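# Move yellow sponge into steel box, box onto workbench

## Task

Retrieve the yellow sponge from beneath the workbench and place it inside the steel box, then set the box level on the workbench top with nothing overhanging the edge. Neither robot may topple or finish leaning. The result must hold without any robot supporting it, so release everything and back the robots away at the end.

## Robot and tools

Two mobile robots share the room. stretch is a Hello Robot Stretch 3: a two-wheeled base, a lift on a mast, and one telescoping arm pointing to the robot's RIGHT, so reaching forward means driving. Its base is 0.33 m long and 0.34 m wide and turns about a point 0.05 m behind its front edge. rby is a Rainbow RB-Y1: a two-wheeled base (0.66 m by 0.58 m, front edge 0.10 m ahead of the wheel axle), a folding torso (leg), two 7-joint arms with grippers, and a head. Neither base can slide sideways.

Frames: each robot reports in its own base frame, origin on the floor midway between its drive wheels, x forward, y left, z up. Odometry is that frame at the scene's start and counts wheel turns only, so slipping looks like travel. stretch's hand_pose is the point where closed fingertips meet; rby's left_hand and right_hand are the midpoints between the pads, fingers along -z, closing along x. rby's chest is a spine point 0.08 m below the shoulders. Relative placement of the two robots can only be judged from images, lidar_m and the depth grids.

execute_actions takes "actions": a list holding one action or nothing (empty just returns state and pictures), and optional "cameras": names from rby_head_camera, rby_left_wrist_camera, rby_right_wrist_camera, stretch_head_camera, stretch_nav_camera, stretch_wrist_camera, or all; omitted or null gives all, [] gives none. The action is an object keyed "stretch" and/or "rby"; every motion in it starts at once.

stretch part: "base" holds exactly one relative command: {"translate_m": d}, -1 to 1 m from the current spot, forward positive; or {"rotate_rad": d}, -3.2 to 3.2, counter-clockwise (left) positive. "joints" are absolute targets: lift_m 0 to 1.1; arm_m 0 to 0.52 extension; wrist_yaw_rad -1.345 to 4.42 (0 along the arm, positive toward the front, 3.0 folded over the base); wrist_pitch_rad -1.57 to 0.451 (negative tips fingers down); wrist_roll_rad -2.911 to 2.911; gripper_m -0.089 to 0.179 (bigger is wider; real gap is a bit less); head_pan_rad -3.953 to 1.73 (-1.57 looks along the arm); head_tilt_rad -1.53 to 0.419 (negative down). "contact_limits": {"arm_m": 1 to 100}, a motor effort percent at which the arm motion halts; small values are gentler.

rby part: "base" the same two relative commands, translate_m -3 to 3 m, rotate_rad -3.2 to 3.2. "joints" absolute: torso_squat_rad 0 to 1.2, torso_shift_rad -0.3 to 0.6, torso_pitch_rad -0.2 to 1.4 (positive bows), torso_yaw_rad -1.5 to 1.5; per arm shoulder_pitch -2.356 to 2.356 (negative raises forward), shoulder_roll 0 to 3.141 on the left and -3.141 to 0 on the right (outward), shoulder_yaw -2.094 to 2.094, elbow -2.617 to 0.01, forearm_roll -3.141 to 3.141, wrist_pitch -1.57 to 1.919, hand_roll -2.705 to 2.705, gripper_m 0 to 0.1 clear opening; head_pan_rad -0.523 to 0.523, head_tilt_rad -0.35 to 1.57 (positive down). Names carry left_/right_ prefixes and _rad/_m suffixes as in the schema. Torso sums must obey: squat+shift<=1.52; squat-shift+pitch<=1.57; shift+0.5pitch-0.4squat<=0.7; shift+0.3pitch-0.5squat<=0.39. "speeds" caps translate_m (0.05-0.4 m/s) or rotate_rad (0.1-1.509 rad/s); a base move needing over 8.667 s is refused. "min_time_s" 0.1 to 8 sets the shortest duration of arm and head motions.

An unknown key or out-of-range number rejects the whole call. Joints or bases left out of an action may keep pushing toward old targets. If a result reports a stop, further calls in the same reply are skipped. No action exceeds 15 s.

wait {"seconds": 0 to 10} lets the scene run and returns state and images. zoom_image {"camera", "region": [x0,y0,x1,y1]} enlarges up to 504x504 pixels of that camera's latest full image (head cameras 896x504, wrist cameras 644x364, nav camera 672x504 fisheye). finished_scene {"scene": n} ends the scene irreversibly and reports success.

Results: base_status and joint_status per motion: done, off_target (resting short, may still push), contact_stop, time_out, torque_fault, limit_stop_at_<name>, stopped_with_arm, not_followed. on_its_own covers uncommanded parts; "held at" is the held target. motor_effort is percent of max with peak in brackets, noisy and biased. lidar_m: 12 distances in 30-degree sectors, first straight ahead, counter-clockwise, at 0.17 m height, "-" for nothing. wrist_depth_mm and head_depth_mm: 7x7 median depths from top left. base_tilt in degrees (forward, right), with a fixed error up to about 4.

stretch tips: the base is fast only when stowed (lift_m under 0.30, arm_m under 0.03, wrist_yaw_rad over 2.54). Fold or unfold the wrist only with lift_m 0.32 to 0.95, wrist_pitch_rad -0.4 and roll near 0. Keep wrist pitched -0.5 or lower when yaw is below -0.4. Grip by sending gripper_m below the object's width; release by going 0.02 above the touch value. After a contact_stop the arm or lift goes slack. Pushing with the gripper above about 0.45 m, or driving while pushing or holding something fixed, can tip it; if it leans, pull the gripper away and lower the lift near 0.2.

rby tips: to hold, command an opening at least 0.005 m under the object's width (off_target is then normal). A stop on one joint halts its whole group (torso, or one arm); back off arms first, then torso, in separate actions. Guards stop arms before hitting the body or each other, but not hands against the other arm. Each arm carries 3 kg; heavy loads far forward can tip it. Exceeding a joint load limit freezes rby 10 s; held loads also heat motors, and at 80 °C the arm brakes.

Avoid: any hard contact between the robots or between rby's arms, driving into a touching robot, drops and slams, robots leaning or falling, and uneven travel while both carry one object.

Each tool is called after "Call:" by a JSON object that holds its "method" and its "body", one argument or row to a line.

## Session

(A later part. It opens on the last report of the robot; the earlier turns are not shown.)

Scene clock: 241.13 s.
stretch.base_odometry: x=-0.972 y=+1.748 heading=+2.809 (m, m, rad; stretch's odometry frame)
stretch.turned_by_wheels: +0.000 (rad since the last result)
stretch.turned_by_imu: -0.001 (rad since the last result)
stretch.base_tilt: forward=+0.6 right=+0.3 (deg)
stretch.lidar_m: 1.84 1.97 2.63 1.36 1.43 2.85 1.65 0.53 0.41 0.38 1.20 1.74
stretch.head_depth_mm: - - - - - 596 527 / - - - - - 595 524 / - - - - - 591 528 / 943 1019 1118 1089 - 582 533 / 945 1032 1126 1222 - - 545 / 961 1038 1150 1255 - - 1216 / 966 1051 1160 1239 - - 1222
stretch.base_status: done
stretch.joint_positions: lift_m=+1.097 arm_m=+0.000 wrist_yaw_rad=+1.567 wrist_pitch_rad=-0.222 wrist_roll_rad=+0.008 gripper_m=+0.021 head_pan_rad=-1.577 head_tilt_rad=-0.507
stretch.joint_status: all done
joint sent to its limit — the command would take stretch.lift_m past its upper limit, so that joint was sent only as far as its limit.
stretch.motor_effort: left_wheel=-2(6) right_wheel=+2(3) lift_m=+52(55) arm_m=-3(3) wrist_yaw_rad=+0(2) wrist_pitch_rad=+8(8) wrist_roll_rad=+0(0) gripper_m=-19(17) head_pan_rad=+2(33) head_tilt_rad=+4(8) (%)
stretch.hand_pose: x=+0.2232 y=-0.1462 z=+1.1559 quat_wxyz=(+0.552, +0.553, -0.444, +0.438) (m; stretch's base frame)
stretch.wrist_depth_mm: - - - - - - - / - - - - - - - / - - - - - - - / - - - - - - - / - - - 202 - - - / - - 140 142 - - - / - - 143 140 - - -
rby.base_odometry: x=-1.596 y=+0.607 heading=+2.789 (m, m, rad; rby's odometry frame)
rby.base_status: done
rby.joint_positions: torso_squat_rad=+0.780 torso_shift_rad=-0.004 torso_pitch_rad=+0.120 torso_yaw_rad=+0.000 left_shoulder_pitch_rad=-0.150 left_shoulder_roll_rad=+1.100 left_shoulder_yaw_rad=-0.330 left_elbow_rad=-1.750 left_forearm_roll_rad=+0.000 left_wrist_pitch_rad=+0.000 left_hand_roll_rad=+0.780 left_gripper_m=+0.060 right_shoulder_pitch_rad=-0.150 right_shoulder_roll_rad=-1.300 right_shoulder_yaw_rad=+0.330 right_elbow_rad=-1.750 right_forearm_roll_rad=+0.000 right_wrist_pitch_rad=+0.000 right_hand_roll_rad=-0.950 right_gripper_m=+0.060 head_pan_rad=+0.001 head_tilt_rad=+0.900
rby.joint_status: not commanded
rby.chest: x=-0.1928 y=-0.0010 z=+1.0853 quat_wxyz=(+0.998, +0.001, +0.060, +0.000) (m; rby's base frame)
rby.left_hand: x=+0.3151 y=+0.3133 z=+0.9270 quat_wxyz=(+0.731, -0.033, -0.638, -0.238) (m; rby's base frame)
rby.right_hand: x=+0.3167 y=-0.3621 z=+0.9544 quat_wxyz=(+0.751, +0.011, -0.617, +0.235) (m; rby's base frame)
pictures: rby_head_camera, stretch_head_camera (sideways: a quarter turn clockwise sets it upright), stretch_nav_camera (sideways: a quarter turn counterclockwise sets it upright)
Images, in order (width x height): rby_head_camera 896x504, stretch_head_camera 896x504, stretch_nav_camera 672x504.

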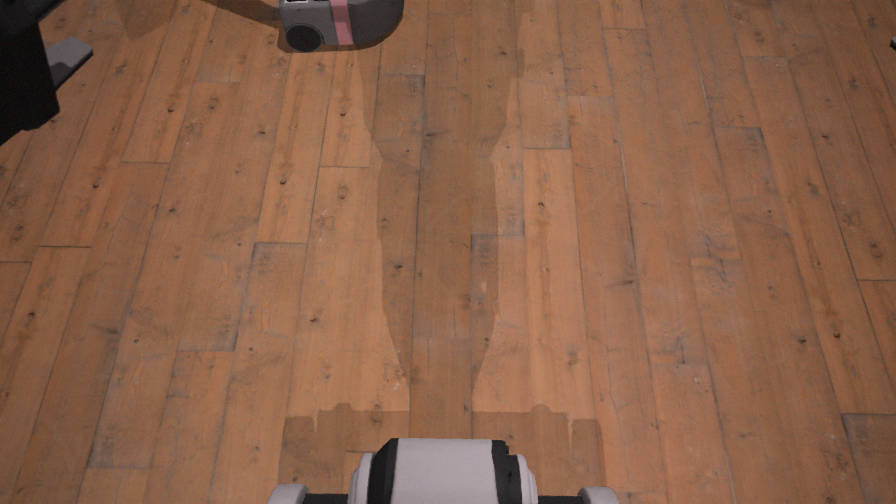

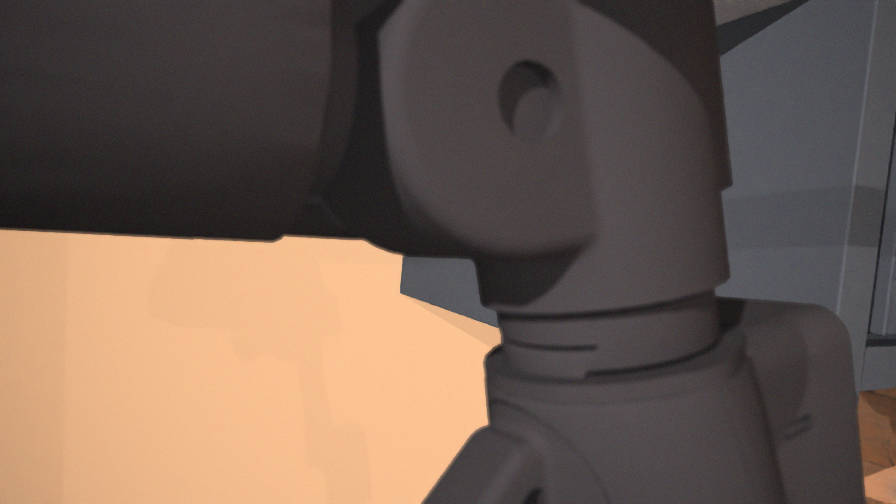

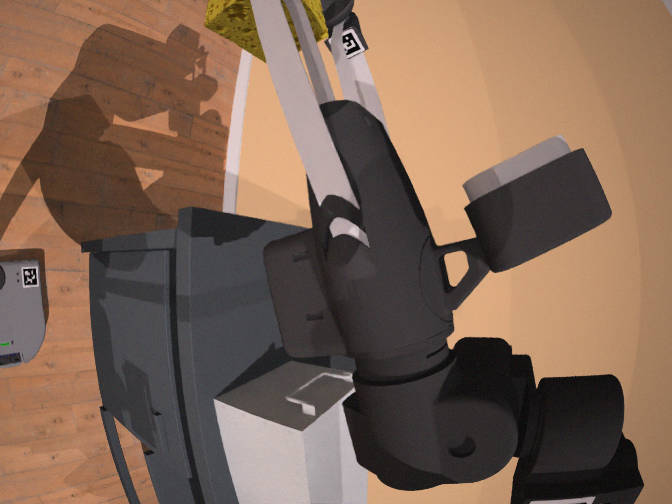

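Call:
{"method": "execute_actions", "body": {
  "actions": [
    {"stretch":{"base":{"translate_m":-0.35},"joints":{"wrist_yaw_rad":0,"wrist_pitch_rad":-0.05,"head_pan_rad":-1.2,"head_tilt_rad":-0.7}}}
  ],
  "cameras": ["stretch_head_camera","stretch_nav_camera","stretch_wrist_camera"]
}}

Scene clock: 246.10 s.
stretch.base_odometry: x=-0.641 y=+1.633 heading=+2.809 (m, m, rad; stretch's odometry frame)
stretch.turned_by_wheels: +0.000 (rad since the last result)
stretch.turned_by_imu: +0.000 (rad since the last result)
stretch.base_tilt: forward=+0.7 right=+0.4 (deg)
stretch.lidar_m: 2.19 2.34 2.85 1.37 3.24 2.50 1.31 1.36 0.38 0.37 0.40 0.56
stretch.head_depth_mm: 910 1003 1039 688 450 513 644 / 952 1049 669 719 470 533 692 / 992 1098 1017 573 500 554 778 / 1040 1156 1010 777 605 578 879 / 1099 1223 1040 776 634 765 1014 / 1154 1300 1480 771 631 863 1140 / 1228 1385 1620 764 661 961 1157
stretch.base_status: done
stretch.joint_positions: lift_m=+1.097 arm_m=+0.000 wrist_yaw_rad=+0.002 wrist_pitch_rad=-0.075 wrist_roll_rad=+0.008 gripper_m=+0.021 head_pan_rad=-1.207 head_tilt_rad=-0.691
stretch.joint_status: all done
stretch.motor_effort: left_wheel=-2(6) right_wheel=+2(2) lift_m=+52(52) arm_m=-3(3) wrist_yaw_rad=-2(4) wrist_pitch_rad=+9(8) wrist_roll_rad=+0(0) gripper_m=-19(17) head_pan_rad=+2(18) head_tilt_rad=-5(30) (%)
stretch.hand_pose: x=-0.0208 y=-0.3990 z=+1.1927 quat_wxyz=(+0.704, +0.027, -0.709, -0.026) (m; stretch's base frame)
stretch.wrist_depth_mm: 804 790 794 774 769 779 756 / 829 840 818 811 782 799 769 / 857 834 861 849 837 812 801 / 906 893 873 847 867 821 831 / 953 929 886 202 887 867 844 / 978 967 140 142 - 918 857 / - 687 144 140 441 446 761
rby.base_odometry: x=-1.596 y=+0.607 heading=+2.789 (m, m, rad; rby's odometry frame)
rby.base_status: not commanded
rby.joint_positions: torso_squat_rad=+0.780 torso_shift_rad=-0.004 torso_pitch_rad=+0.120 torso_yaw_rad=+0.000 left_shoulder_pitch_rad=-0.150 left_shoulder_roll_rad=+1.100 left_shoulder_yaw_rad=-0.330 left_elbow_rad=-1.750 left_forearm_roll_rad=+0.000 left_wrist_pitch_rad=+0.000 left_hand_roll_rad=+0.780 left_gripper_m=+0.060 right_shoulder_pitch_rad=-0.150 right_shoulder_roll_rad=-1.300 right_shoulder_yaw_rad=+0.330 right_elbow_rad=-1.750 right_forearm_roll_rad=+0.000 right_wrist_pitch_rad=+0.000 right_hand_roll_rad=-0.950 right_gripper_m=+0.060 head_pan_rad=+0.001 head_tilt_rad=+0.900
rby.joint_status: not commanded
rby.chest: x=-0.1928 y=-0.0010 z=+1.0853 quat_wxyz=(+0.998, +0.001, +0.060, +0.000) (m; rby's base frame)
rby.left_hand: x=+0.3151 y=+0.3133 z=+0.9270 quat_wxyz=(+0.731, -0.033, -0.638, -0.238) (m; rby's base frame)
rby.right_hand: x=+0.3167 y=-0.3621 z=+0.9544 quat_wxyz=(+0.751, +0.011, -0.617, +0.235) (m; rby's base frame)
pictures: stretch_head_camera (sideways: a quarter turn clockwise sets it upright), stretch_nav_camera (sideways: a quarter turn counterclockwise sets it upright), stretch_wrist_camera
Images, in order (width x height): stretch_head_camera 896x504, stretch_nav_camera 672x504, stretch_wrist_camera 644x364.

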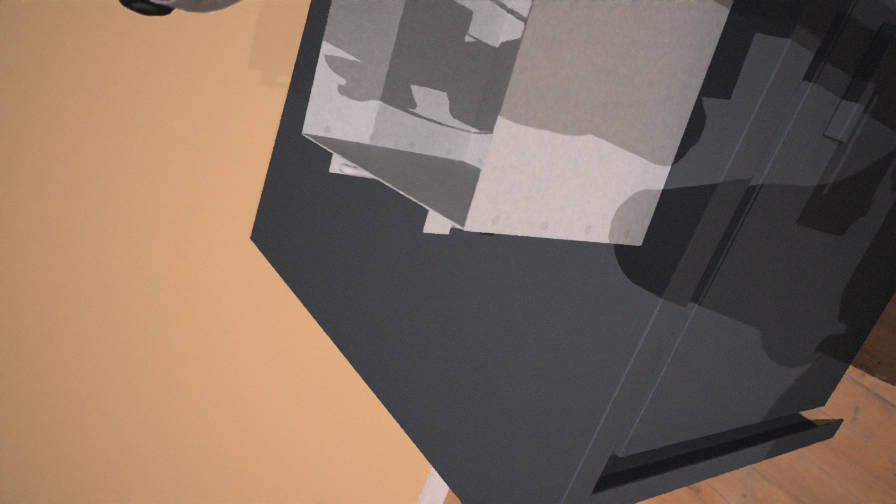

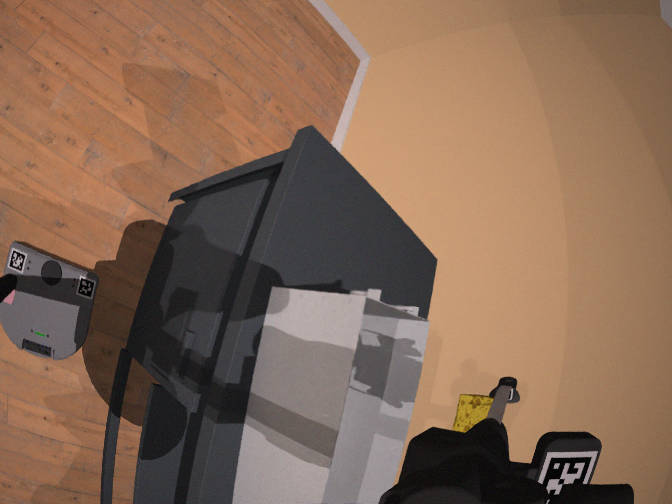

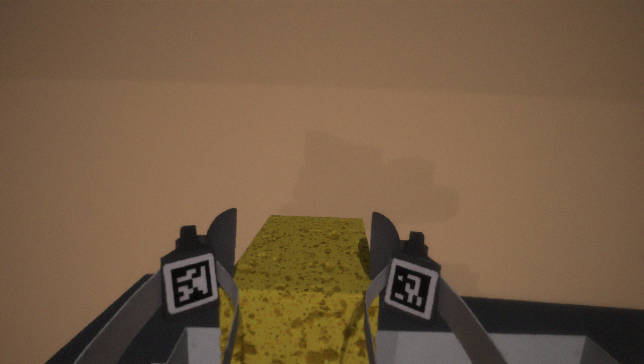

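Call:
{"method": "execute_actions", "body": {
  "actions": [
    {"stretch":{"joints":{"arm_m":0.1,"head_pan_rad":-1.57,"head_tilt_rad":-0.6}}}
  ],
  "cameras": []
}}

Call:
{"method": "execute_actions", "body": {
  "actions": [
    {"stretch":{"joints":{"wrist_pitch_rad":-0.4}}}
  ],
  "cameras": ["stretch_nav_camera","stretch_wrist_camera","rby_head_camera"]
}}

Scene clock: 249.67 s.
stretch.base_odometry: x=-0.641 y=+1.633 heading=+2.809 (m, m, rad; stretch's odometry frame)
stretch.turned_by_wheels: +0.000 (rad since the last result)
stretch.turned_by_imu: +0.001 (rad since the last result)
stretch.base_tilt: forward=+0.6 right=+0.4 (deg)
stretch.lidar_m: 2.19 2.33 2.86 1.37 3.28 2.50 1.31 1.36 0.38 0.38 0.40 0.56
stretch.head_depth_mm: - - 1118 696 468 527 527 / - - - 696 469 531 525 / - - - 701 473 533 665 / 923 999 1097 703 475 532 667 / 931 1030 1111 704 475 531 683 / 939 1037 1119 636 469 529 704 / 947 1051 1122 857 663 562 722
stretch.base_status: not commanded
stretch.joint_positions: lift_m=+1.097 arm_m=+0.100 wrist_yaw_rad=+0.002 wrist_pitch_rad=-0.074 wrist_roll_rad=+0.008 gripper_m=+0.021 head_pan_rad=-1.563 head_tilt_rad=-0.606
stretch.joint_status: all done
stretch.motor_effort: left_wheel=-2(1) right_wheel=+1(2) lift_m=+52(53) arm_m=+3(2) wrist_yaw_rad=-1(3) wrist_pitch_rad=+8(9) wrist_roll_rad=+0(1) gripper_m=-18(18) head_pan_rad=-2(22) head_tilt_rad=+5(18) (%)
stretch.hand_pose: x=-0.0210 y=-0.4984 z=+1.1928 quat_wxyz=(+0.704, +0.027, -0.709, -0.026) (m; stretch's base frame)
stretch.wrist_depth_mm: 703 701 697 695 694 667 667 / 762 721 725 722 693 684 686 / 748 746 740 723 727 718 708 / 791 783 774 781 774 748 723 / 824 796 794 203 757 779 766 / 872 872 140 142 - 809 787 / 894 700 144 140 726 756 753
rby.base_odometry: x=-1.596 y=+0.607 heading=+2.789 (m, m, rad; rby's odometry frame)
rby.base_status: not commanded
rby.joint_positions: torso_squat_rad=+0.780 torso_shift_rad=-0.004 torso_pitch_rad=+0.120 torso_yaw_rad=+0.000 left_shoulder_pitch_rad=-0.150 left_shoulder_roll_rad=+1.100 left_shoulder_yaw_rad=-0.330 left_elbow_rad=-1.750 left_forearm_roll_rad=+0.000 left_wrist_pitch_rad=+0.000 left_hand_roll_rad=+0.780 left_gripper_m=+0.060 right_shoulder_pitch_rad=-0.150 right_shoulder_roll_rad=-1.300 right_shoulder_yaw_rad=+0.330 right_elbow_rad=-1.750 right_forearm_roll_rad=+0.000 right_wrist_pitch_rad=+0.000 right_hand_roll_rad=-0.950 right_gripper_m=+0.060 head_pan_rad=+0.001 head_tilt_rad=+0.900
rby.joint_status: not commanded
rby.chest: x=-0.1928 y=-0.0010 z=+1.0853 quat_wxyz=(+0.998, +0.001, +0.060, +0.000) (m; rby's base frame)
rby.left_hand: x=+0.3151 y=+0.3133 z=+0.9270 quat_wxyz=(+0.731, -0.033, -0.638, -0.238) (m; rby's base frame)
rby.right_hand: x=+0.3167 y=-0.3621 z=+0.9544 quat_wxyz=(+0.751, +0.011, -0.617, +0.235) (m; rby's base frame)
pictures: none
No camera images: the call's "cameras" was empty. Leave "cameras" out to get every camera's image.

Scene clock: 250.63 s.
stretch.base_odometry: x=-0.641 y=+1.633 heading=+2.809 (m, m, rad; stretch's odometry frame)
stretch.turned_by_wheels: +0.000 (rad since the last result)
stretch.turned_by_imu: +0.000 (rad since the last result)
stretch.base_tilt: forward=+0.6 right=+0.2 (deg)
stretch.lidar_m: 2.19 2.33 2.86 1.37 3.27 2.49 1.31 1.36 0.38 0.37 0.40 0.56
stretch.head_depth_mm: - - 1112 695 469 528 525 / - - - 699 470 530 527 / - - - 715 473 534 663 / 914 1022 1076 705 474 533 670 / 931 1029 1115 706 475 529 683 / 941 1036 1122 635 469 528 702 / 953 1053 1129 857 660 565 719
stretch.base_status: not commanded
stretch.joint_positions: lift_m=+1.097 arm_m=+0.100 wrist_yaw_rad=+0.002 wrist_pitch_rad=-0.415 wrist_roll_rad=+0.008 gripper_m=+0.021 head_pan_rad=-1.563 head_tilt_rad=-0.606
stretch.joint_status: all done
stretch.motor_effort: left_wheel=-2(2) right_wheel=+2(2) lift_m=+52(52) arm_m=+3(4) wrist_yaw_rad=-1(2) wrist_pitch_rad=+5(8) wrist_roll_rad=+0(0) gripper_m=-18(19) head_pan_rad=-3(2) head_tilt_rad=+4(4) (%)
stretch.hand_pose: x=-0.0211 y=-0.4695 z=+1.1106 quat_wxyz=(+0.690, +0.146, -0.694, -0.146) (m; stretch's base frame)
stretch.wrist_depth_mm: 723 699 689 684 664 657 643 / 793 764 755 726 720 719 710 / 871 833 842 809 776 780 772 / 950 788 810 807 836 853 828 / - 621 366 203 714 695 737 / 528 527 140 142 - 405 400 / 469 361 144 140 453 465 425
rby.base_odometry: x=-1.596 y=+0.607 heading=+2.789 (m, m, rad; rby's odometry frame)
rby.base_status: not commanded
rby.joint_positions: torso_squat_rad=+0.780 torso_shift_rad=-0.004 torso_pitch_rad=+0.120 torso_yaw_rad=+0.000 left_shoulder_pitch_rad=-0.150 left_shoulder_roll_rad=+1.100 left_shoulder_yaw_rad=-0.330 left_elbow_rad=-1.750 left_forearm_roll_rad=+0.000 left_wrist_pitch_rad=+0.000 left_hand_roll_rad=+0.780 left_gripper_m=+0.060 right_shoulder_pitch_rad=-0.150 right_shoulder_roll_rad=-1.300 right_shoulder_yaw_rad=+0.330 right_elbow_rad=-1.750 right_forearm_roll_rad=+0.000 right_wrist_pitch_rad=+0.000 right_hand_roll_rad=-0.950 right_gripper_m=+0.060 head_pan_rad=+0.001 head_tilt_rad=+0.900
rby.joint_status: not commanded
rby.chest: x=-0.1928 y=-0.0010 z=+1.0853 quat_wxyz=(+0.998, +0.001, +0.060, +0.000) (m; rby's base frame)
rby.left_hand: x=+0.3151 y=+0.3133 z=+0.9270 quat_wxyz=(+0.731, -0.033, -0.638, -0.238) (m; rby's base frame)
rby.right_hand: x=+0.3167 y=-0.3621 z=+0.9544 quat_wxyz=(+0.751, +0.011, -0.617, +0.235) (m; rby's base frame)
pictures: rby_head_camera, stretch_nav_camera (sideways: a quarter turn counterclockwise sets it upright), stretch_wrist_camera
Images, in order (width x height): rby_head_camera 896x504, stretch_nav_camera 672x504, stretch_wrist_camera 644x364.

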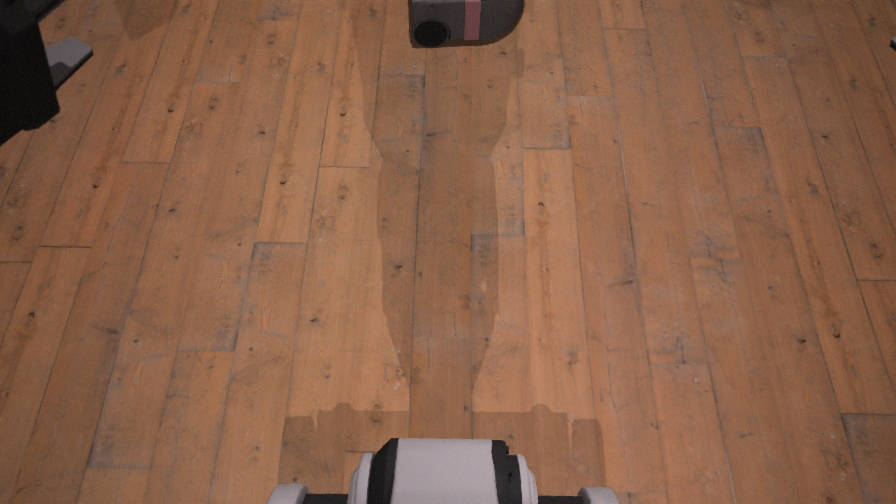

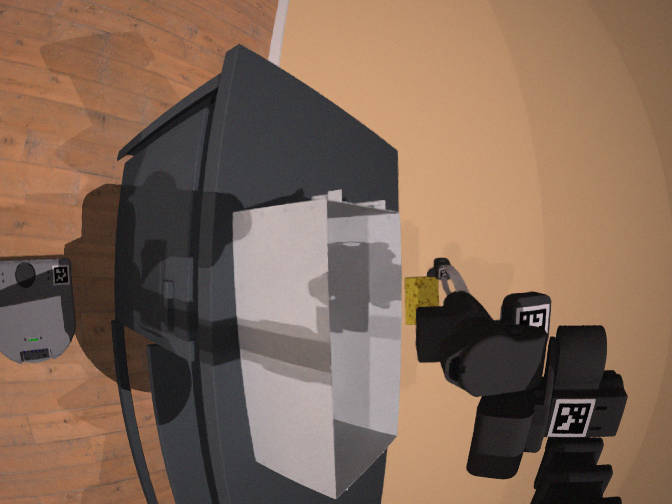

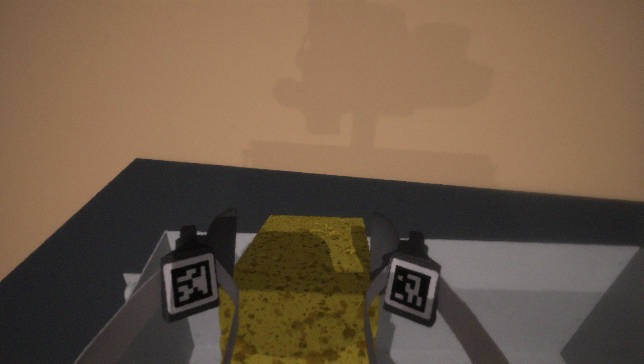

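Call:
{"method": "execute_actions", "body": {
  "actions": [
    {"stretch":{"joints":{"arm_m":0.2}}}
  ],
  "cameras": []
}}

Call:
{"method": "execute_actions", "body": {
  "actions": [
    {"stretch":{"joints":{"wrist_pitch_rad":-0.75}}}
  ],
  "cameras": ["stretch_nav_camera","stretch_wrist_camera"]
}}

Scene clock: 253.23 s.
stretch.base_odometry: x=-0.641 y=+1.633 heading=+2.809 (m, m, rad; stretch's odometry frame)
stretch.turned_by_wheels: +0.000 (rad since the last result)
stretch.turned_by_imu: +0.000 (rad since the last result)
stretch.base_tilt: forward=+0.5 right=+0.3 (deg)
stretch.lidar_m: 2.19 2.33 2.86 1.37 3.26 2.49 1.31 1.36 0.38 0.38 0.40 0.56
stretch.head_depth_mm: - 1017 1075 692 468 528 525 / - - 1091 696 471 530 524 / - - 1097 698 473 533 663 / 915 996 1087 700 475 531 668 / 926 1030 1119 705 476 531 683 / 939 1040 1115 638 467 527 703 / 948 1053 1126 854 658 562 721
stretch.base_status: not commanded
stretch.joint_positions: lift_m=+1.097 arm_m=+0.200 wrist_yaw_rad=+0.002 wrist_pitch_rad=-0.415 wrist_roll_rad=+0.008 gripper_m=+0.021 head_pan_rad=-1.563 head_tilt_rad=-0.606
stretch.joint_status: all done
stretch.motor_effort: left_wheel=-2(2) right_wheel=+2(2) lift_m=+53(52) arm_m=+3(4) wrist_yaw_rad=-2(2) wrist_pitch_rad=+6(5) wrist_roll_rad=+0(0) gripper_m=-19(18) head_pan_rad=-2(3) head_tilt_rad=+4(3) (%)
stretch.hand_pose: x=-0.0211 y=-0.5694 z=+1.1105 quat_wxyz=(+0.690, +0.146, -0.694, -0.146) (m; stretch's base frame)
stretch.wrist_depth_mm: 622 613 589 585 585 557 565 / 675 667 640 643 632 600 599 / 733 726 709 693 685 675 663 / 816 771 767 763 741 735 703 / 867 656 649 203 713 680 709 / 533 558 140 141 - 589 598 / 457 292 143 140 298 303 301
rby.base_odometry: x=-1.596 y=+0.607 heading=+2.789 (m, m, rad; rby's odometry frame)
rby.base_status: not commanded
rby.joint_positions: torso_squat_rad=+0.780 torso_shift_rad=-0.004 torso_pitch_rad=+0.120 torso_yaw_rad=+0.000 left_shoulder_pitch_rad=-0.150 left_shoulder_roll_rad=+1.100 left_shoulder_yaw_rad=-0.330 left_elbow_rad=-1.750 left_forearm_roll_rad=+0.000 left_wrist_pitch_rad=+0.000 left_hand_roll_rad=+0.780 left_gripper_m=+0.060 right_shoulder_pitch_rad=-0.150 right_shoulder_roll_rad=-1.300 right_shoulder_yaw_rad=+0.330 right_elbow_rad=-1.750 right_forearm_roll_rad=+0.000 right_wrist_pitch_rad=+0.000 right_hand_roll_rad=-0.950 right_gripper_m=+0.060 head_pan_rad=+0.001 head_tilt_rad=+0.900
rby.joint_status: not commanded
rby.chest: x=-0.1928 y=-0.0010 z=+1.0853 quat_wxyz=(+0.998, +0.001, +0.060, +0.000) (m; rby's base frame)
rby.left_hand: x=+0.3151 y=+0.3133 z=+0.9270 quat_wxyz=(+0.731, -0.033, -0.638, -0.238) (m; rby's base frame)
rby.right_hand: x=+0.3167 y=-0.3621 z=+0.9544 quat_wxyz=(+0.751, +0.011, -0.617, +0.235) (m; rby's base frame)
pictures: none
No camera images: the call's "cameras" was empty. Leave "cameras" out to get every camera's image.

Scene clock: 254.20 s.
stretch.base_odometry: x=-0.641 y=+1.633 heading=+2.809 (m, m, rad; stretch's odometry frame)
stretch.turned_by_wheels: +0.000 (rad since the last result)
stretch.turned_by_imu: +0.000 (rad since the last result)
stretch.base_tilt: forward=+0.7 right=+0.4 (deg)
stretch.lidar_m: 2.19 2.34 2.85 1.38 3.27 2.49 1.31 1.36 0.38 0.37 0.40 0.56
stretch.head_depth_mm: - 1019 1077 694 467 527 525 / - 1023 1093 697 471 531 527 / - - - 699 472 533 665 / 918 1023 1084 704 475 533 669 / 932 1031 1112 705 476 530 683 / 942 1034 1118 634 468 528 699 / 948 1052 1121 855 663 563 719
stretch.base_status: not commanded
stretch.joint_positions: lift_m=+1.097 arm_m=+0.200 wrist_yaw_rad=+0.002 wrist_pitch_rad=-0.760 wrist_roll_rad=+0.008 gripper_m=+0.021 head_pan_rad=-1.563 head_tilt_rad=-0.606
stretch.joint_status: all done
stretch.motor_effort: left_wheel=-2(2) right_wheel=+2(2) lift_m=+52(53) arm_m=+4(3) wrist_yaw_rad=-2(2) wrist_pitch_rad=+3(5) wrist_roll_rad=+0(0) gripper_m=-18(18) head_pan_rad=-3(3) head_tilt_rad=+5(4) (%)
stretch.hand_pose: x=-0.0213 y=-0.5139 z=+1.0419 quat_wxyz=(+0.655, +0.262, -0.659, -0.263) (m; stretch's base frame)
stretch.wrist_depth_mm: 721 697 699 667 660 625 630 / 810 631 654 676 690 685 682 / 546 555 564 580 596 614 639 / 484 287 295 297 308 305 309 / 432 296 336 202 351 372 366 / 387 263 140 142 - 428 420 / 217 338 144 140 385 401 397
rby.base_odometry: x=-1.596 y=+0.607 heading=+2.789 (m, m, rad; rby's odometry frame)
rby.base_status: not commanded
rby.joint_positions: torso_squat_rad=+0.780 torso_shift_rad=-0.004 torso_pitch_rad=+0.120 torso_yaw_rad=+0.000 left_shoulder_pitch_rad=-0.150 left_shoulder_roll_rad=+1.100 left_shoulder_yaw_rad=-0.330 left_elbow_rad=-1.750 left_forearm_roll_rad=+0.000 left_wrist_pitch_rad=+0.000 left_hand_roll_rad=+0.780 left_gripper_m=+0.060 right_shoulder_pitch_rad=-0.150 right_shoulder_roll_rad=-1.300 right_shoulder_yaw_rad=+0.330 right_elbow_rad=-1.750 right_forearm_roll_rad=+0.000 right_wrist_pitch_rad=+0.000 right_hand_roll_rad=-0.950 right_gripper_m=+0.060 head_pan_rad=+0.001 head_tilt_rad=+0.900
rby.joint_status: not commanded
rby.chest: x=-0.1928 y=-0.0010 z=+1.0853 quat_wxyz=(+0.998, +0.001, +0.060, +0.000) (m; rby's base frame)
rby.left_hand: x=+0.3151 y=+0.3133 z=+0.9270 quat_wxyz=(+0.731, -0.033, -0.638, -0.238) (m; rby's base frame)
rby.right_hand: x=+0.3167 y=-0.3621 z=+0.9544 quat_wxyz=(+0.751, +0.011, -0.617, +0.235) (m; rby's base frame)
pictures: stretch_nav_camera (sideways: a quarter turn counterclockwise sets it upright), stretch_wrist_camera
Images, in order (width x height): stretch_nav_camera 672x504, stretch_wrist_camera 644x364.

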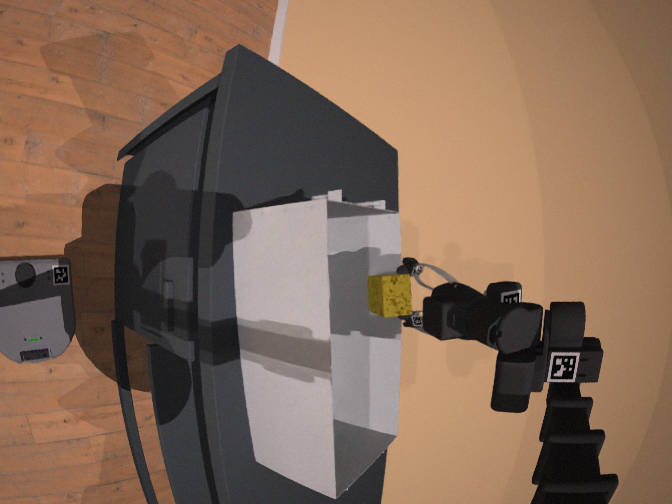

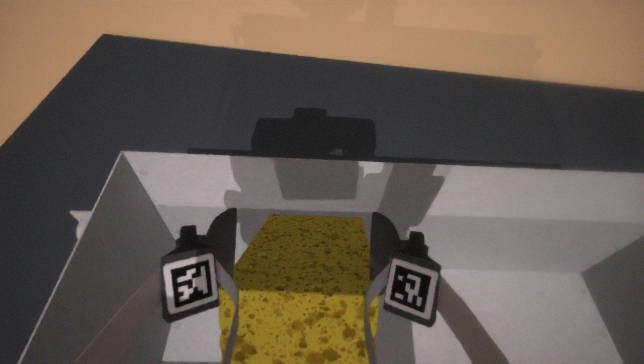

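Inside the box opening. Release.

Call:
{"method": "execute_actions", "body": {
  "actions": [
    {"stretch":{"joints":{"gripper_m":0.12}}}
  ],
  "cameras": []
}}

Call:
{"method": "execute_actions", "body": {
  "actions": [
    {"stretch":{"joints":{"wrist_pitch_rad":-0.1}}}
  ],
  "cameras": []
}}

Call:
{"method": "execute_actions", "body": {
  "actions": [
    {"stretch":{"joints":{"arm_m":0}}}
  ],
  "cameras": []
}}

Call:
{"method": "execute_actions", "body": {
  "actions": [
    {"stretch":{"base":{"translate_m":0.9},"joints":{"wrist_yaw_rad":1.57,"head_pan_rad":-2.2,"head_tilt_rad":-0.7}}}
  ],
  "cameras": ["stretch_nav_camera","stretch_head_camera"]
}}

Scene clock: 256.33 s.
stretch.base_odometry: x=-0.641 y=+1.633 heading=+2.809 (m, m, rad; stretch's odometry frame)
stretch.turned_by_wheels: +0.000 (rad since the last result)
stretch.turned_by_imu: +0.000 (rad since the last result)
stretch.base_tilt: forward=+0.6 right=+0.3 (deg)
stretch.lidar_m: 2.19 2.32 2.85 1.37 3.25 2.49 1.30 1.36 0.38 0.37 0.40 0.55
stretch.head_depth_mm: - 1016 1066 695 469 527 524 / - 1025 1085 695 469 531 529 / - - - 699 472 534 664 / 920 1015 1086 701 474 533 666 / 929 1031 1110 705 474 529 683 / 937 1040 1123 634 469 528 700 / 950 1054 1127 860 662 564 720
stretch.base_status: not commanded
stretch.joint_positions: lift_m=+1.097 arm_m=+0.200 wrist_yaw_rad=+0.002 wrist_pitch_rad=-0.760 wrist_roll_rad=+0.008 gripper_m=+0.120 head_pan_rad=-1.563 head_tilt_rad=-0.606
stretch.joint_status: all done
stretch.motor_effort: left_wheel=-2(2) right_wheel=+2(2) lift_m=+52(53) arm_m=+3(3) wrist_yaw_rad=-1(2) wrist_pitch_rad=+3(3) wrist_roll_rad=+0(0) gripper_m=+0(94) head_pan_rad=-2(3) head_tilt_rad=+4(3) (%)
stretch.hand_pose: x=-0.0213 y=-0.5139 z=+1.0419 quat_wxyz=(+0.655, +0.262, -0.659, -0.263) (m; stretch's base frame)
stretch.wrist_depth_mm: 724 688 703 675 659 658 628 / 799 650 651 658 690 693 693 / 546 555 565 584 607 616 624 / 485 285 295 297 308 307 310 / 433 266 369 372 352 372 366 / 391 - 412 421 425 432 417 / 232 305 376 376 327 388 394
rby.base_odometry: x=-1.596 y=+0.607 heading=+2.789 (m, m, rad; rby's odometry frame)
rby.base_status: not commanded
rby.joint_positions: torso_squat_rad=+0.780 torso_shift_rad=-0.004 torso_pitch_rad=+0.120 torso_yaw_rad=+0.000 left_shoulder_pitch_rad=-0.150 left_shoulder_roll_rad=+1.100 left_shoulder_yaw_rad=-0.330 left_elbow_rad=-1.750 left_forearm_roll_rad=+0.000 left_wrist_pitch_rad=+0.000 left_hand_roll_rad=+0.780 left_gripper_m=+0.060 right_shoulder_pitch_rad=-0.150 right_shoulder_roll_rad=-1.300 right_shoulder_yaw_rad=+0.330 right_elbow_rad=-1.750 right_forearm_roll_rad=+0.000 right_wrist_pitch_rad=+0.000 right_hand_roll_rad=-0.950 right_gripper_m=+0.060 head_pan_rad=+0.001 head_tilt_rad=+0.900
rby.joint_status: not commanded
rby.chest: x=-0.1928 y=-0.0010 z=+1.0853 quat_wxyz=(+0.998, +0.001, +0.060, +0.000) (m; rby's base frame)
rby.left_hand: x=+0.3151 y=+0.3133 z=+0.9270 quat_wxyz=(+0.731, -0.033, -0.638, -0.238) (m; rby's base frame)
rby.right_hand: x=+0.3167 y=-0.3621 z=+0.9544 quat_wxyz=(+0.751, +0.011, -0.617, +0.235) (m; rby's base frame)
pictures: none
No camera images: the call's "cameras" was empty. Leave "cameras" out to get every camera's image.

Scene clock: 257.50 s.
stretch.base_odometry: x=-0.641 y=+1.633 heading=+2.809 (m, m, rad; stretch's odometry frame)
stretch.turned_by_wheels: +0.000 (rad since the last result)
stretch.turned_by_imu: +0.000 (rad since the last result)
stretch.base_tilt: forward=+0.6 right=+0.2 (deg)
stretch.lidar_m: 2.19 2.33 2.85 1.38 3.26 2.49 1.31 1.36 0.38 0.37 0.40 0.56
stretch.head_depth_mm: - 1018 1075 695 469 527 523 / - 1031 1084 695 470 532 526 / - - 1096 699 472 534 664 / 933 1028 1091 702 474 532 666 / 931 1031 1115 703 475 530 683 / 941 1045 1116 636 468 529 700 / 945 1058 1121 861 663 563 717
stretch.base_status: not commanded
stretch.joint_positions: lift_m=+1.097 arm_m=+0.200 wrist_yaw_rad=+0.002 wrist_pitch_rad=-0.123 wrist_roll_rad=+0.008 gripper_m=+0.120 head_pan_rad=-1.563 head_tilt_rad=-0.606
stretch.joint_status: all done
stretch.motor_effort: left_wheel=-2(2) right_wheel=+2(2) lift_m=+52(52) arm_m=+4(3) wrist_yaw_rad=-2(2) wrist_pitch_rad=+8(10) wrist_roll_rad=+0(1) gripper_m=+1(1) head_pan_rad=-2(3) head_tilt_rad=+4(4) (%)
stretch.hand_pose: x=-0.0210 y=-0.5960 z=+1.1805 quat_wxyz=(+0.703, +0.044, -0.708, -0.043) (m; stretch's base frame)
stretch.wrist_depth_mm: 627 612 606 594 577 564 569 / 638 631 613 613 617 599 592 / 670 650 648 633 631 626 614 / 700 674 676 668 658 649 636 / 728 707 715 702 678 682 660 / 792 - 732 708 729 720 694 / 787 671 650 662 663 659 708
rby.base_odometry: x=-1.596 y=+0.607 heading=+2.789 (m, m, rad; rby's odometry frame)
rby.base_status: not commanded
rby.joint_positions: torso_squat_rad=+0.780 torso_shift_rad=-0.004 torso_pitch_rad=+0.120 torso_yaw_rad=+0.000 left_shoulder_pitch_rad=-0.150 left_shoulder_roll_rad=+1.100 left_shoulder_yaw_rad=-0.330 left_elbow_rad=-1.750 left_forearm_roll_rad=+0.000 left_wrist_pitch_rad=+0.000 left_hand_roll_rad=+0.780 left_gripper_m=+0.060 right_shoulder_pitch_rad=-0.150 right_shoulder_roll_rad=-1.300 right_shoulder_yaw_rad=+0.330 right_elbow_rad=-1.750 right_forearm_roll_rad=+0.000 right_wrist_pitch_rad=+0.000 right_hand_roll_rad=-0.950 right_gripper_m=+0.060 head_pan_rad=+0.001 head_tilt_rad=+0.900
rby.joint_status: not commanded
rby.chest: x=-0.1928 y=-0.0010 z=+1.0853 quat_wxyz=(+0.998, +0.001, +0.060, +0.000) (m; rby's base frame)
rby.left_hand: x=+0.3151 y=+0.3133 z=+0.9270 quat_wxyz=(+0.731, -0.033, -0.638, -0.238) (m; rby's base frame)
rby.right_hand: x=+0.3167 y=-0.3621 z=+0.9544 quat_wxyz=(+0.751, +0.011, -0.617, +0.235) (m; rby's base frame)
pictures: none
No camera images: the call's "cameras" was empty. Leave "cameras" out to get every camera's image.

Scene clock: 260.20 s.
stretch.base_odometry: x=-0.641 y=+1.633 heading=+2.809 (m, m, rad; stretch's odometry frame)
stretch.turned_by_wheels: +0.000 (rad since the last result)
stretch.turned_by_imu: +0.000 (rad since the last result)
stretch.base_tilt: forward=+0.6 right=+0.1 (deg)
stretch.lidar_m: 2.19 2.33 2.85 1.37 3.25 2.49 1.30 1.35 0.38 0.37 0.40 0.56
stretch.head_depth_mm: - - - - - 541 523 / - - - - - 543 527 / - - - - - 537 664 / 923 1029 - 704 475 532 669 / 928 1004 1114 704 477 531 680 / 943 1045 1107 638 469 529 704 / 951 1053 1123 858 663 563 723
stretch.base_status: not commanded
stretch.joint_positions: lift_m=+1.097 arm_m=+0.000 wrist_yaw_rad=+0.001 wrist_pitch_rad=-0.122 wrist_roll_rad=+0.008 gripper_m=+0.120 head_pan_rad=-1.563 head_tilt_rad=-0.606
stretch.joint_status: all done
stretch.motor_effort: left_wheel=-2(2) right_wheel=+2(2) lift_m=+53(53) arm_m=-3(4) wrist_yaw_rad=-2(2) wrist_pitch_rad=+8(8) wrist_roll_rad=+0(0) gripper_m=+0(0) head_pan_rad=-2(3) head_tilt_rad=+4(4) (%)
stretch.hand_pose: x=-0.0211 y=-0.3967 z=+1.1808 quat_wxyz=(+0.703, +0.044, -0.708, -0.043) (m; stretch's base frame)
stretch.wrist_depth_mm: 814 795 774 769 770 745 773 / 832 833 806 806 791 782 773 / 894 873 870 806 815 833 813 / 896 912 892 866 861 853 836 / 955 910 919 897 903 875 875 / - - 817 823 854 882 887 / - 634 443 448 451 458 461
rby.base_odometry: x=-1.596 y=+0.607 heading=+2.789 (m, m, rad; rby's odometry frame)
rby.base_status: not commanded
rby.joint_positions: torso_squat_rad=+0.780 torso_shift_rad=-0.004 torso_pitch_rad=+0.120 torso_yaw_rad=+0.000 left_shoulder_pitch_rad=-0.150 left_shoulder_roll_rad=+1.100 left_shoulder_yaw_rad=-0.330 left_elbow_rad=-1.750 left_forearm_roll_rad=+0.000 left_wrist_pitch_rad=+0.000 left_hand_roll_rad=+0.780 left_gripper_m=+0.060 right_shoulder_pitch_rad=-0.150 right_shoulder_roll_rad=-1.300 right_shoulder_yaw_rad=+0.330 right_elbow_rad=-1.750 right_forearm_roll_rad=+0.000 right_wrist_pitch_rad=+0.000 right_hand_roll_rad=-0.950 right_gripper_m=+0.060 head_pan_rad=+0.001 head_tilt_rad=+0.900
rby.joint_status: not commanded
rby.chest: x=-0.1928 y=-0.0010 z=+1.0853 quat_wxyz=(+0.998, +0.001, +0.060, +0.000) (m; rby's base frame)
rby.left_hand: x=+0.3151 y=+0.3133 z=+0.9270 quat_wxyz=(+0.731, -0.033, -0.638, -0.238) (m; rby's base frame)
rby.right_hand: x=+0.3167 y=-0.3621 z=+0.9544 quat_wxyz=(+0.751, +0.011, -0.617, +0.235) (m; rby's base frame)
pictures: none
No camera images: the call's "cameras" was empty. Leave "cameras" out to get every camera's image.

Scene clock: 270.43 s.
stretch.base_odometry: x=-1.492 y=+1.928 heading=+2.808 (m, m, rad; stretch's odometry frame)
stretch.turned_by_wheels: +0.000 (rad since the last result)
stretch.turned_by_imu: +0.003 (rad since the last result)
stretch.base_tilt: forward=+0.6 right=+0.2 (deg)
stretch.lidar_m: 1.30 1.38 1.80 4.71 1.74 3.40 2.20 0.59 0.64 1.17 1.24 1.32
stretch.head_depth_mm: 1394 1382 947 802 1049 1348 1209 / 1308 1395 1031 796 917 1234 1215 / 1245 1321 1015 815 953 1081 1199 / 1167 1269 1007 1104 1253 1350 1191 / 1118 1194 1108 1385 1562 1377 1184 / 1069 1155 1294 1484 1592 1371 1184 / - - 1248 1397 1545 1369 1183
stretch.base_status: done
stretch.joint_positions: lift_m=+1.097 arm_m=+0.000 wrist_yaw_rad=+1.567 wrist_pitch_rad=-0.122 wrist_roll_rad=+0.008 gripper_m=+0.120 head_pan_rad=-2.193 head_tilt_rad=-0.691
stretch.joint_status: all done
stretch.motor_effort: left_wheel=-2(4) right_wheel=+2(5) lift_m=+52(52) arm_m=-3(3) wrist_yaw_rad=+2(3) wrist_pitch_rad=+8(8) wrist_roll_rad=+0(0) gripper_m=+0(1) head_pan_rad=-2(28) head_tilt_rad=-6(19) (%)
stretch.hand_pose: x=+0.2300 y=-0.1462 z=+1.1808 quat_wxyz=(+0.529, +0.530, -0.471, +0.466) (m; stretch's base frame)
stretch.wrist_depth_mm: - - - - - - - / - - - - - - - / - - - - - - - / - - - - - - - / - - - - - - - / - - - - - - - / - - - - - - -
rby.base_odometry: x=-1.596 y=+0.607 heading=+2.789 (m, m, rad; rby's odometry frame)
rby.base_status: not commanded
rby.joint_positions: torso_squat_rad=+0.780 torso_shift_rad=-0.004 torso_pitch_rad=+0.120 torso_yaw_rad=+0.000 left_shoulder_pitch_rad=-0.150 left_shoulder_roll_rad=+1.100 left_shoulder_yaw_rad=-0.330 left_elbow_rad=-1.750 left_forearm_roll_rad=+0.000 left_wrist_pitch_rad=+0.000 left_hand_roll_rad=+0.780 left_gripper_m=+0.060 right_shoulder_pitch_rad=-0.150 right_shoulder_roll_rad=-1.300 right_shoulder_yaw_rad=+0.330 right_elbow_rad=-1.750 right_forearm_roll_rad=+0.000 right_wrist_pitch_rad=+0.000 right_hand_roll_rad=-0.950 right_gripper_m=+0.060 head_pan_rad=+0.001 head_tilt_rad=+0.900
rby.joint_status: not commanded
rby.chest: x=-0.1928 y=-0.0010 z=+1.0853 quat_wxyz=(+0.998, +0.001, +0.060, +0.000) (m; rby's base frame)
rby.left_hand: x=+0.3151 y=+0.3133 z=+0.9270 quat_wxyz=(+0.731, -0.033, -0.638, -0.238) (m; rby's base frame)
rby.right_hand: x=+0.3167 y=-0.3621 z=+0.9544 quat_wxyz=(+0.751, +0.011, -0.617, +0.235) (m; rby's base frame)
pictures: stretch_head_camera (sideways: a quarter turn clockwise sets it upright), stretch_nav_camera (sideways: a quarter turn counterclockwise sets it upright)
Images, in order (width x height): stretch_head_camera 896x504, stretch_nav_camera 672x504.

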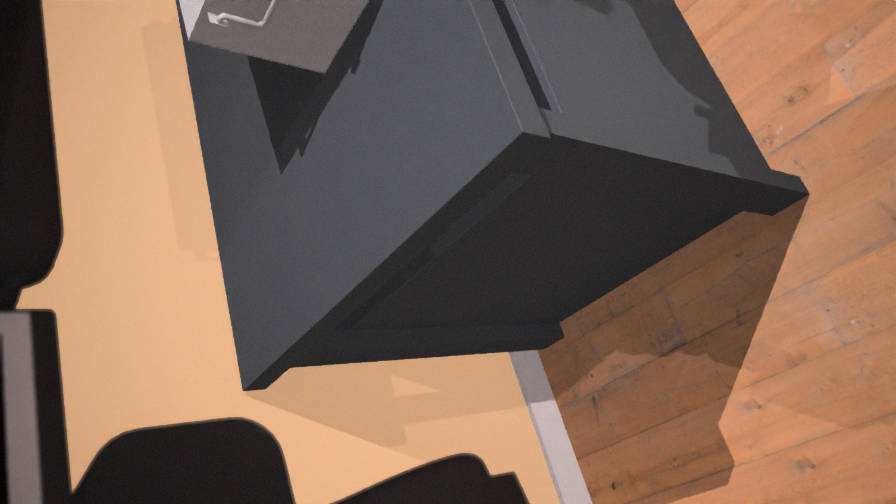

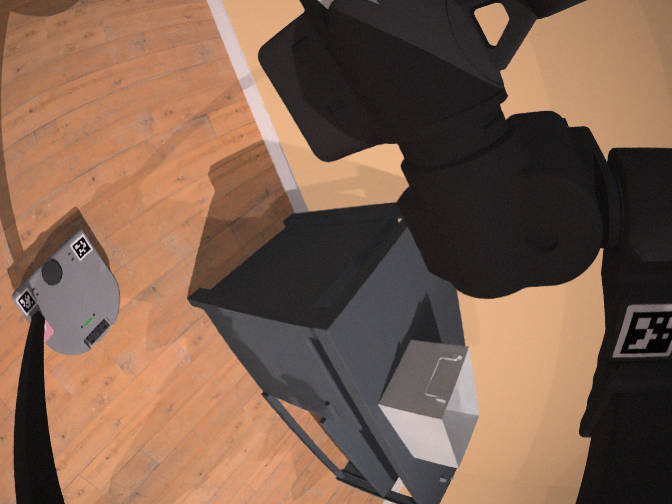

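Call:
{"method": "finished_scene", "body": {
  "scene": 1
}}

The scene is finished: the task was done.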